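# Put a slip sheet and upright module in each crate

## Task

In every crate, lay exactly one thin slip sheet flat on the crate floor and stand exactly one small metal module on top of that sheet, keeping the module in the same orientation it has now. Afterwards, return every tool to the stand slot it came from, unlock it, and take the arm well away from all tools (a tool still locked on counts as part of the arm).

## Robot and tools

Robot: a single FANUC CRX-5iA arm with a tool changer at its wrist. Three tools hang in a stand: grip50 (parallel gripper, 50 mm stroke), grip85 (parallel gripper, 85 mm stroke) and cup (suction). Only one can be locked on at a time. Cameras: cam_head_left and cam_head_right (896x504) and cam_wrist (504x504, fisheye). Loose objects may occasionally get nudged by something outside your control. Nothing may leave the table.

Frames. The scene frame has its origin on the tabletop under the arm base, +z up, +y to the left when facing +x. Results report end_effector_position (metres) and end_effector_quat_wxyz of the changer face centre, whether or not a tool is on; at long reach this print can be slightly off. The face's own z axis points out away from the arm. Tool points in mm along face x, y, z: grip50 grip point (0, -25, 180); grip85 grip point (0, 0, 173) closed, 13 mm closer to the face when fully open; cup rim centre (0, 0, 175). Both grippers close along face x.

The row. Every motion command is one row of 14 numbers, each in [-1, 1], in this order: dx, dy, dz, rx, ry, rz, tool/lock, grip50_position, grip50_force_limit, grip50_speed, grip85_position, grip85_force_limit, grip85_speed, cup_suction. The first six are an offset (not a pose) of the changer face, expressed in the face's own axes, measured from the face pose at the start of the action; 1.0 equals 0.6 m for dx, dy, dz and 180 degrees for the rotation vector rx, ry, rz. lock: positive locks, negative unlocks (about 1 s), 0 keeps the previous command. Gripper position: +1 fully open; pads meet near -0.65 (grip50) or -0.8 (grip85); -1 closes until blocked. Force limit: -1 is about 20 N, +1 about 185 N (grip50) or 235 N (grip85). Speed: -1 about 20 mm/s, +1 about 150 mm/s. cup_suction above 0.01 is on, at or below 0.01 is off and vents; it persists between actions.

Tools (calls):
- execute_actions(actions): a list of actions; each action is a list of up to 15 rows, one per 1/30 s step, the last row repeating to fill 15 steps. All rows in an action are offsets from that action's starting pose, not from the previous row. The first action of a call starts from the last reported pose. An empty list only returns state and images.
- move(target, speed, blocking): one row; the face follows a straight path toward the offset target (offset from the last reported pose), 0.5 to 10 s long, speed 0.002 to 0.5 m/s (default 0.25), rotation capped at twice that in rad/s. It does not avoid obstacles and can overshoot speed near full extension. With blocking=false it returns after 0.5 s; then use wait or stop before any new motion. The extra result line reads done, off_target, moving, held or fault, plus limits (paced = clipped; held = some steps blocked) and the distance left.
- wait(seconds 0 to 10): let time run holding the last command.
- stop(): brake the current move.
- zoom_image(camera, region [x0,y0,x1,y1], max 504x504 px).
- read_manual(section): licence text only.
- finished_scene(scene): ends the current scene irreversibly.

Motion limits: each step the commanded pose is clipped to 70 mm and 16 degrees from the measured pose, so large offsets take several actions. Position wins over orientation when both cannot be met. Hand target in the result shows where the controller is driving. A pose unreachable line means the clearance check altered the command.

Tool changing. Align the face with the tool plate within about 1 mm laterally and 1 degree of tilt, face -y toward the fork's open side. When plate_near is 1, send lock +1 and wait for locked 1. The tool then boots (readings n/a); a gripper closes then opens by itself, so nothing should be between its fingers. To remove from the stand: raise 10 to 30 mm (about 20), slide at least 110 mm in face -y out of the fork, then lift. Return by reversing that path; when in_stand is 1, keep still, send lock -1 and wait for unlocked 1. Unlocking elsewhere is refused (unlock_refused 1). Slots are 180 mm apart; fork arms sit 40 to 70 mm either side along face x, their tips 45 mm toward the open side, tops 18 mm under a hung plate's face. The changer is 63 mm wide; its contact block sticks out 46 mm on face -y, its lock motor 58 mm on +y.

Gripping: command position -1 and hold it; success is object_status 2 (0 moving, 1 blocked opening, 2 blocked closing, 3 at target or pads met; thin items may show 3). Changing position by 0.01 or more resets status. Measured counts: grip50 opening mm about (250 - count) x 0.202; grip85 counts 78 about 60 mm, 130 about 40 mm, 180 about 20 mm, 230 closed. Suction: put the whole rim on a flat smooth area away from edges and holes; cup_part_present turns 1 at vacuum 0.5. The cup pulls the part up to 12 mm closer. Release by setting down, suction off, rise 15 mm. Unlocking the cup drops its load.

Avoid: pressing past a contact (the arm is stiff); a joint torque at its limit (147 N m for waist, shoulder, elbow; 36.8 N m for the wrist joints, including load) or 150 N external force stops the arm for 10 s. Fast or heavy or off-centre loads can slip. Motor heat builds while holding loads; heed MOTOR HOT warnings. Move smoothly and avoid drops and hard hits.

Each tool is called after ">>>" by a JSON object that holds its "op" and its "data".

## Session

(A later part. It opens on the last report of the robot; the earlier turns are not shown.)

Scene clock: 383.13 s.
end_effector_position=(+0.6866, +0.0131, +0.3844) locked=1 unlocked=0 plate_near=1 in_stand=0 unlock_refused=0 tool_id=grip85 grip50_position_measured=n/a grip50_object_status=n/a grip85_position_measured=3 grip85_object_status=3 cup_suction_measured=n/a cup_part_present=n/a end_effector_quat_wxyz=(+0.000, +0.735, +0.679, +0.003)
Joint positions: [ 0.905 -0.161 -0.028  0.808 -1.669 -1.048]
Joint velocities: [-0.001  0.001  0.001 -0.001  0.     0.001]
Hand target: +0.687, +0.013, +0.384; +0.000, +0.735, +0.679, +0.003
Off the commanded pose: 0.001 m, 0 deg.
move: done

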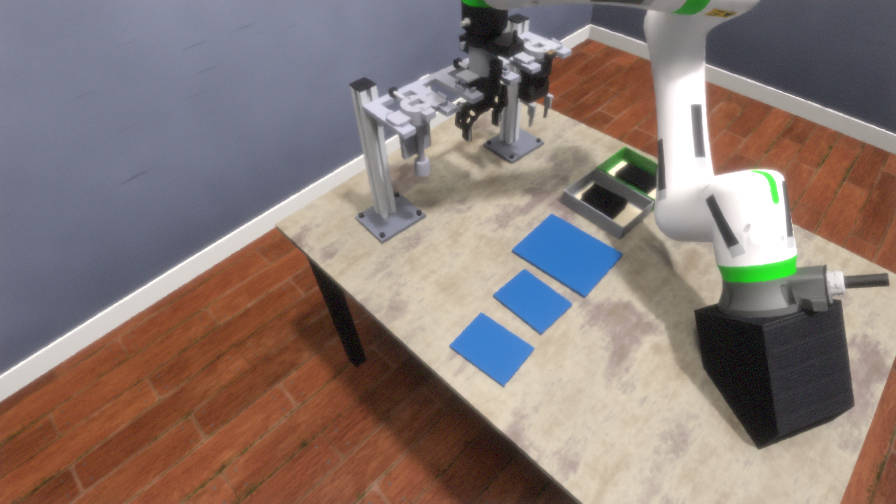

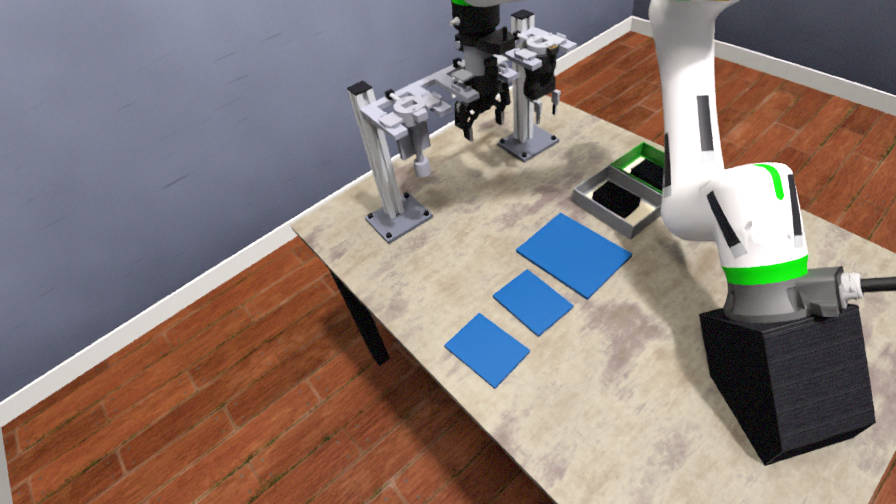

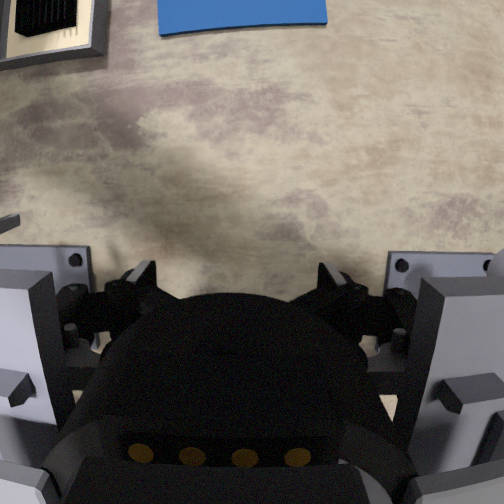

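>>> {"op": "execute_actions", "data": {"actions": [[[0.0014,0.0025,0,0,0,0,0,0,0,0,1,0,0,0]]]}}

>>> {"op": "move", "data": {"target": [0,0,0.0345,0,0,0,0,0,0,0,1,0,0,0], "speed": 0.015}}

>>> {"op": "execute_actions", "data": {"actions": [[[0,0,0,0,0,0,-1,0,0,0,1,0,0,0]],[[0,0,0,0,0,0,-1,0,0,0,1,0,0,0]],[[0,0,0,0,0,0,-1,0,0,0,1,0,0,0]]]}}

Scene clock: 386.43 s.
end_effector_position=(+0.6881, +0.0138, +0.3844) locked=1 unlocked=0 plate_near=1 in_stand=0 unlock_refused=0 tool_id=grip85 grip50_position_measured=n/a grip50_object_status=n/a grip85_position_measured=3 grip85_object_status=3 cup_suction_measured=n/a cup_part_present=n/a end_effector_quat_wxyz=(+0.000, +0.735, +0.679, +0.003)
Joint positions: [ 0.903 -0.157 -0.022  0.808 -1.668 -1.045]
Joint velocities: [-0.001 -0.001 -0.     0.    -0.    -0.001]
Hand target: +0.688, +0.014, +0.384; +0.000, +0.735, +0.679, +0.003
Off the commanded pose: 0.000 m, 0 deg.

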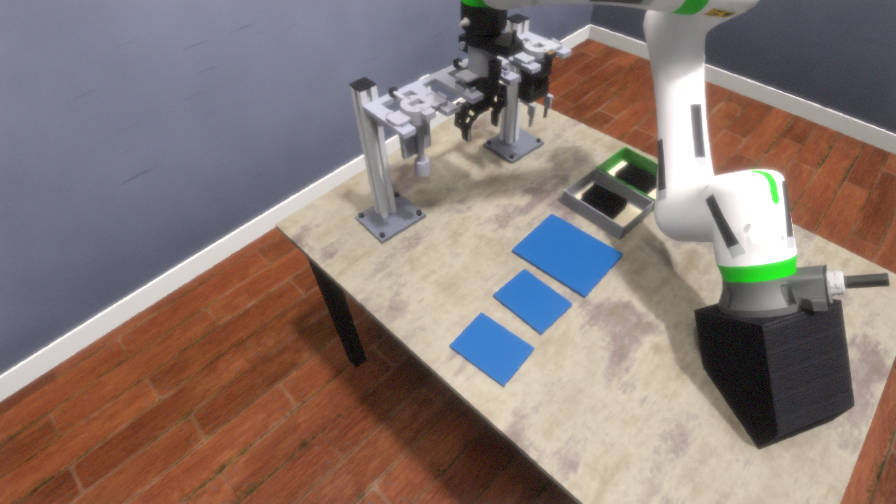

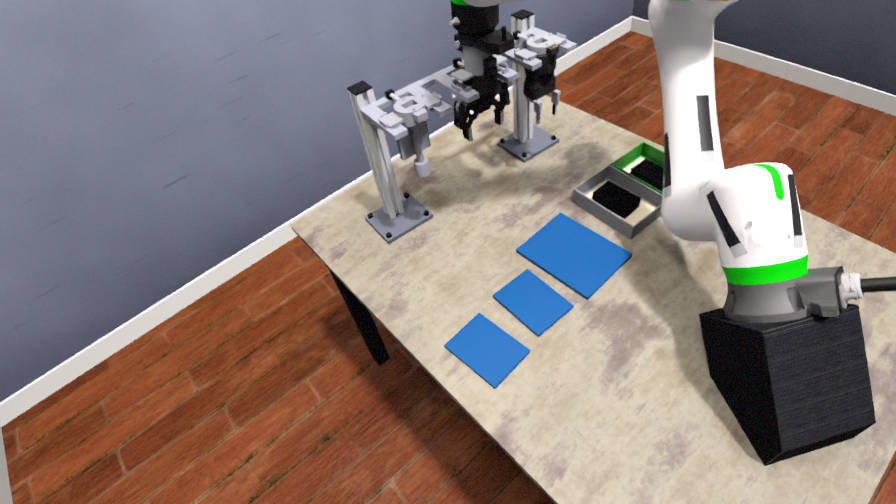

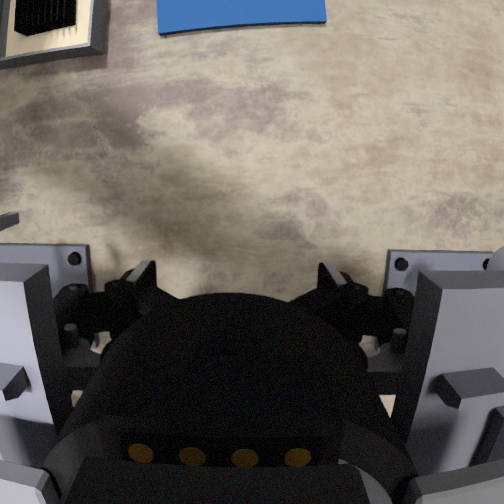

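Scene clock: 388.03 s.
end_effector_position=(+0.6882, +0.0140, +0.3638) locked=1 unlocked=0 plate_near=1 in_stand=1 unlock_refused=0 tool_id=grip85 grip50_position_measured=n/a grip50_object_status=n/a grip85_position_measured=3 grip85_object_status=3 cup_suction_measured=n/a cup_part_present=n/a end_effector_quat_wxyz=(+0.000, +0.734, +0.679, +0.003)
Joint positions: [ 0.862 -0.159 -0.058  0.803 -1.616 -1.041]
Joint velocities: [ 0.001 -0.     0.    -0.     0.     0.   ]
Hand target: +0.688, +0.014, +0.364; +0.000, +0.734, +0.679, +0.003
Off the commanded pose: 0.000 m, 0 deg.
move: done

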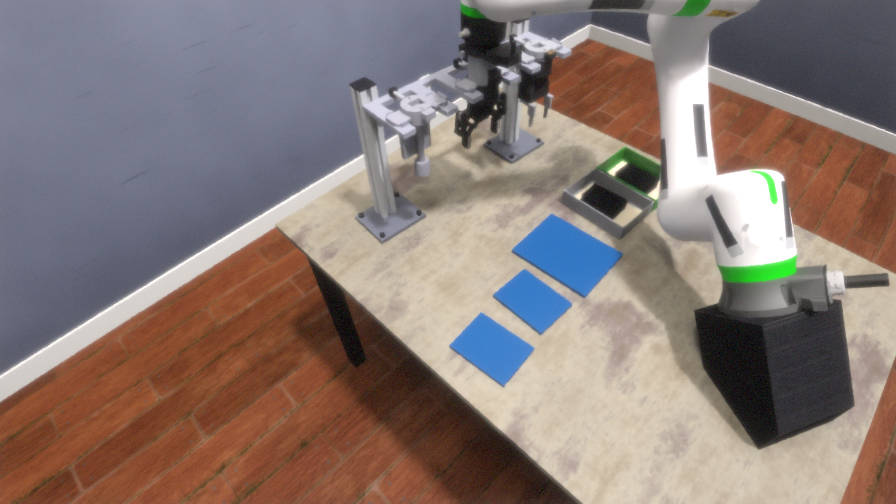

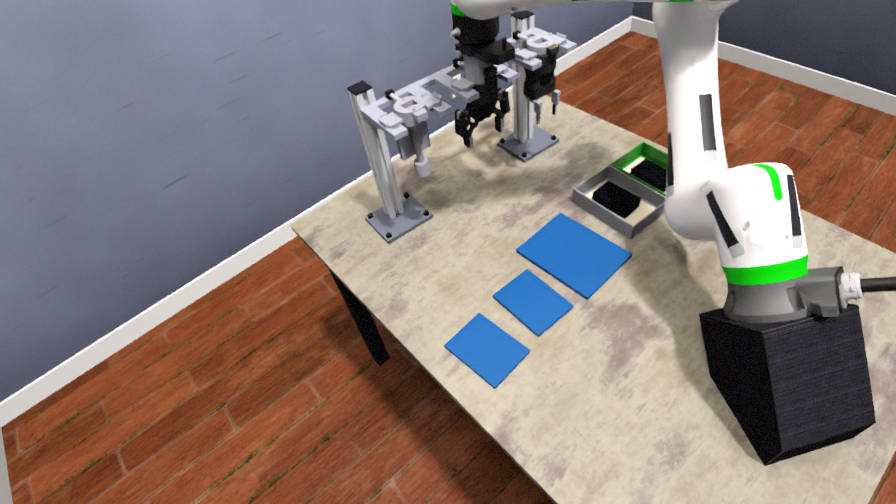

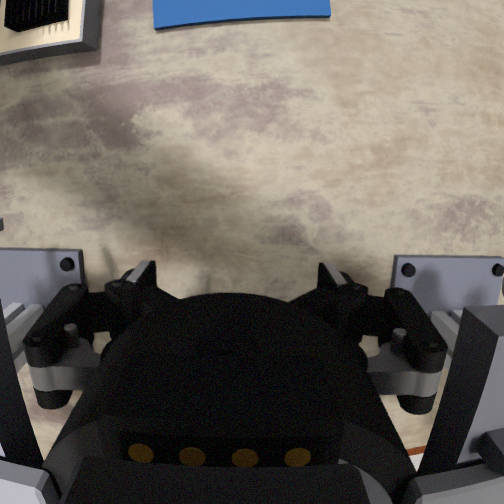

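Scene clock: 389.53 s.
end_effector_position=(+0.6882, +0.0139, +0.3637) locked=0 unlocked=1 plate_near=0 in_stand=1 unlock_refused=0 tool_id=none grip50_position_measured=n/a grip50_object_status=n/a grip85_position_measured=n/a grip85_object_status=n/a cup_suction_measured=n/a cup_part_present=n/a end_effector_quat_wxyz=(+0.000, +0.734, +0.679, +0.003)
Joint positions: [ 0.862 -0.159 -0.058  0.803 -1.616 -1.041]
Joint velocities: [ 0.001  0.     0.     0.     0.    -0.   ]
Hand target: +0.688, +0.014, +0.364; +0.000, +0.734, +0.679, +0.003
Off the commanded pose: 0.000 m, 0 deg.

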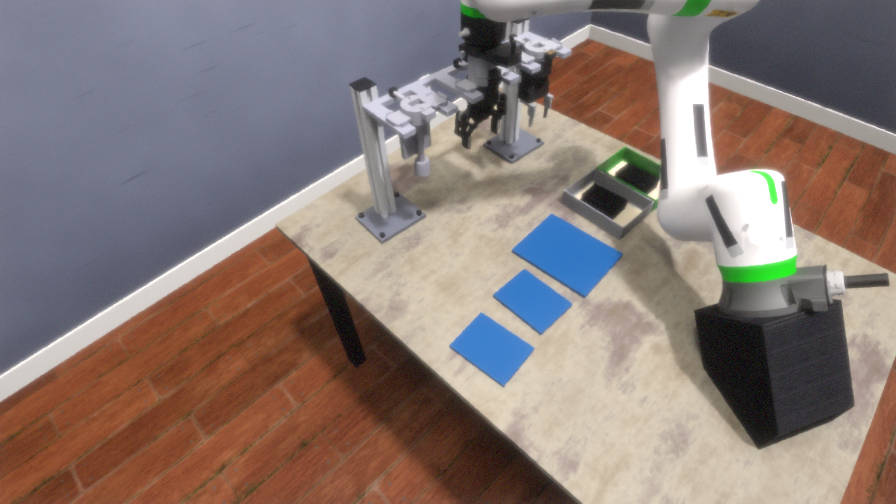

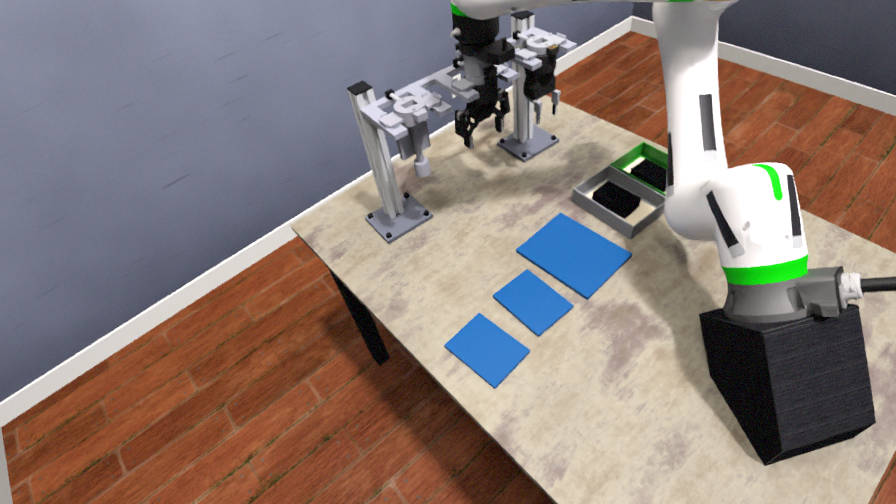

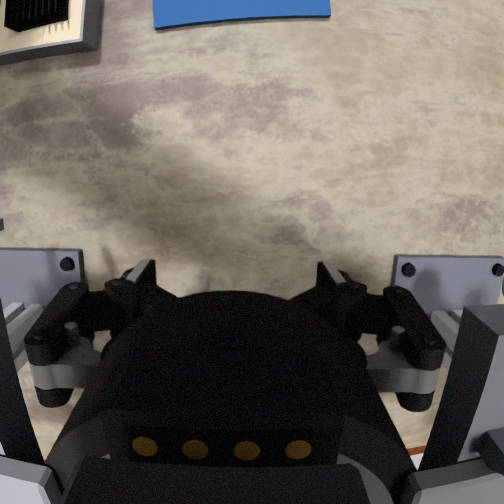

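>>> {"op": "move", "data": {"target": [0,0,-0.1,0,0,0,0,0,0,0,1,0,0,0], "speed": 0.1}}

>>> {"op": "move", "data": {"target": [0.35,-0.4,0,0,0,0,0,0,0,0,1,0,0,0]}}

>>> {"op": "finished_scene", "data": {"scene": 1}}

Scene clock: 395.60 s.
end_effector_position=(+0.6879, +0.0135, +0.4235) locked=0 unlocked=1 plate_near=0 in_stand=0 unlock_refused=0 tool_id=none grip50_position_measured=n/a grip50_object_status=n/a grip85_position_measured=n/a grip85_object_status=n/a cup_suction_measured=n/a cup_part_present=n/a end_effector_quat_wxyz=(+0.000, +0.735, +0.679, +0.003)
Joint positions: [ 0.981 -0.146  0.052  0.819 -1.767 -1.053]
Joint velocities: [-0.     0.     0.001  0.     0.001  0.   ]
Hand target: +0.688, +0.013, +0.424; +0.000, +0.735, +0.679, +0.003
Off the commanded pose: 0.000 m, 0 deg.
move: done

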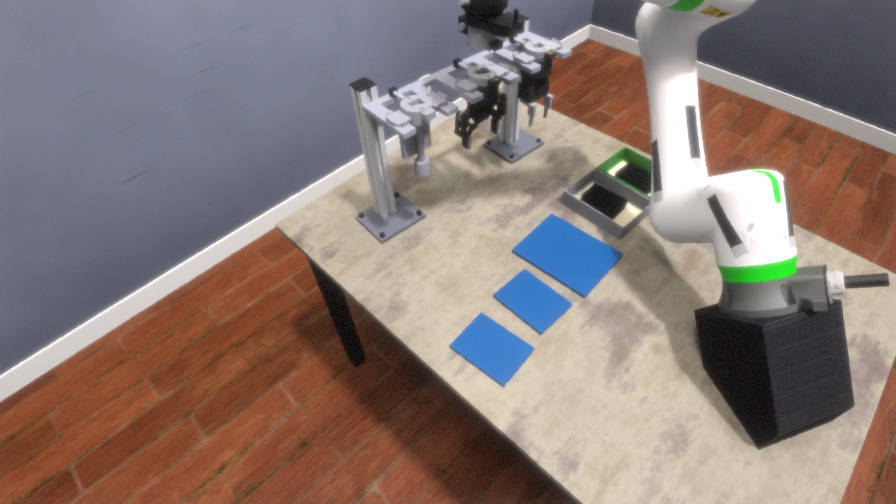

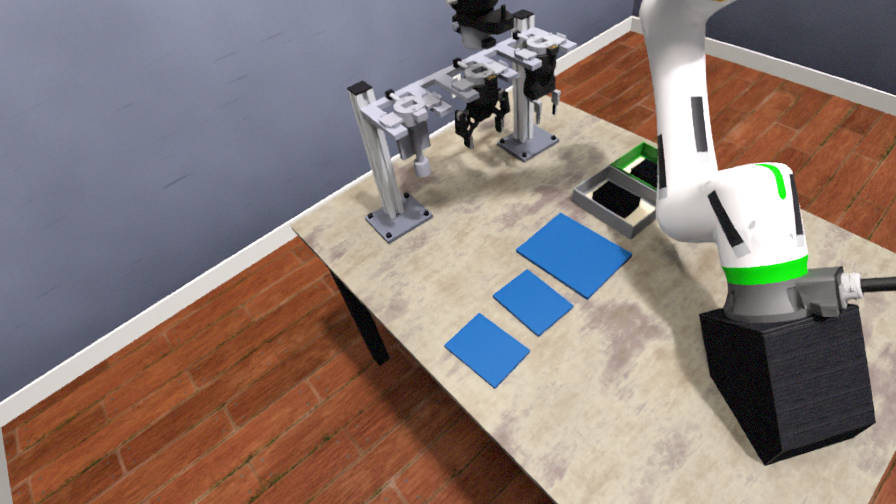

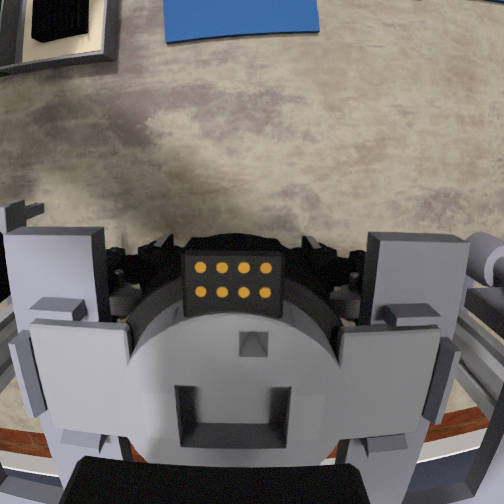

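Scene clock: 397.27 s.
end_effector_position=(+0.4651, +0.2414, +0.4239) locked=0 unlocked=1 plate_near=0 in_stand=0 unlock_refused=0 tool_id=none grip50_position_measured=n/a grip50_object_status=n/a grip85_position_measured=n/a grip85_object_status=n/a cup_suction_measured=n/a cup_part_present=n/a end_effector_quat_wxyz=(+0.000, +0.734, +0.679, +0.004)
Joint positions: [ 1.454  0.046 -0.245  0.669 -1.735 -1.739]
Joint velocities: [-0.001  0.001  0.001 -0.     0.001 -0.001]
Hand target: +0.465, +0.241, +0.424; +0.000, +0.734, +0.679, +0.004
Off the commanded pose: 0.001 m, 0 deg.
move: done

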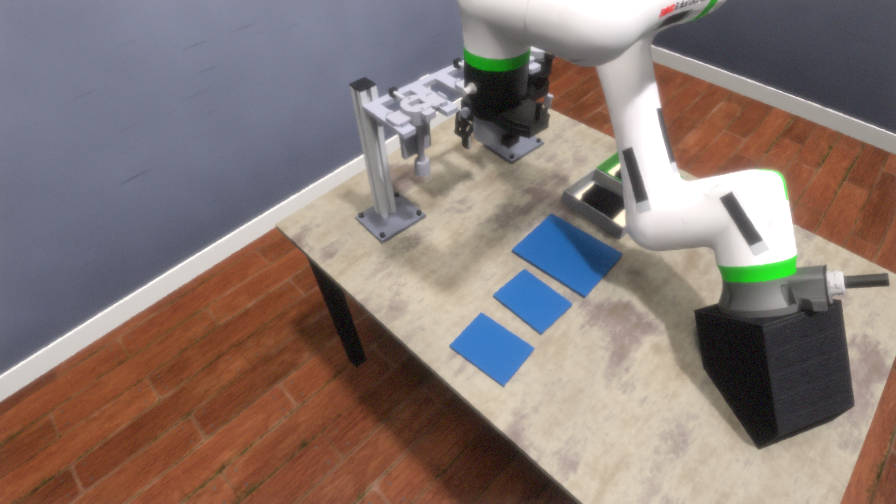

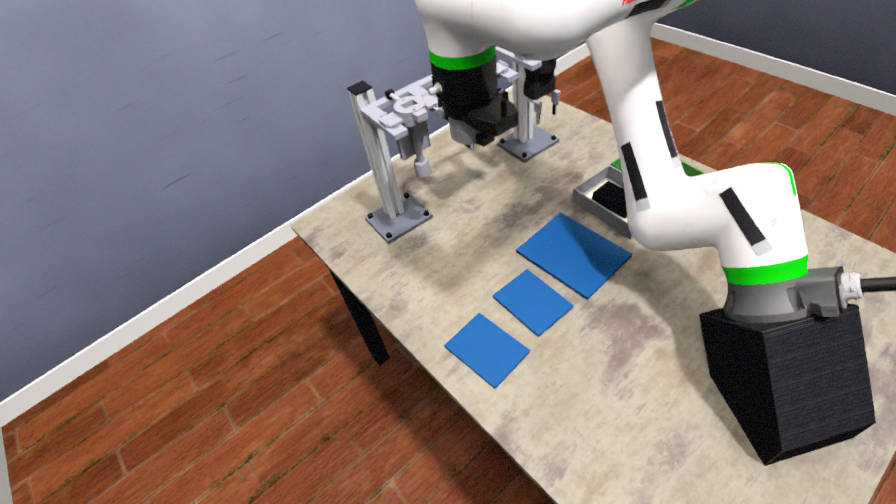

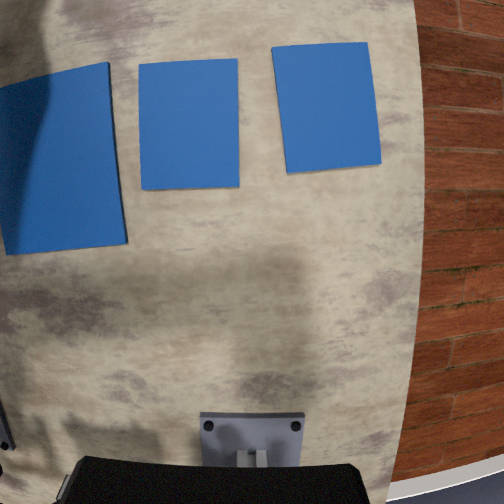

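The scene is finished: the task was done.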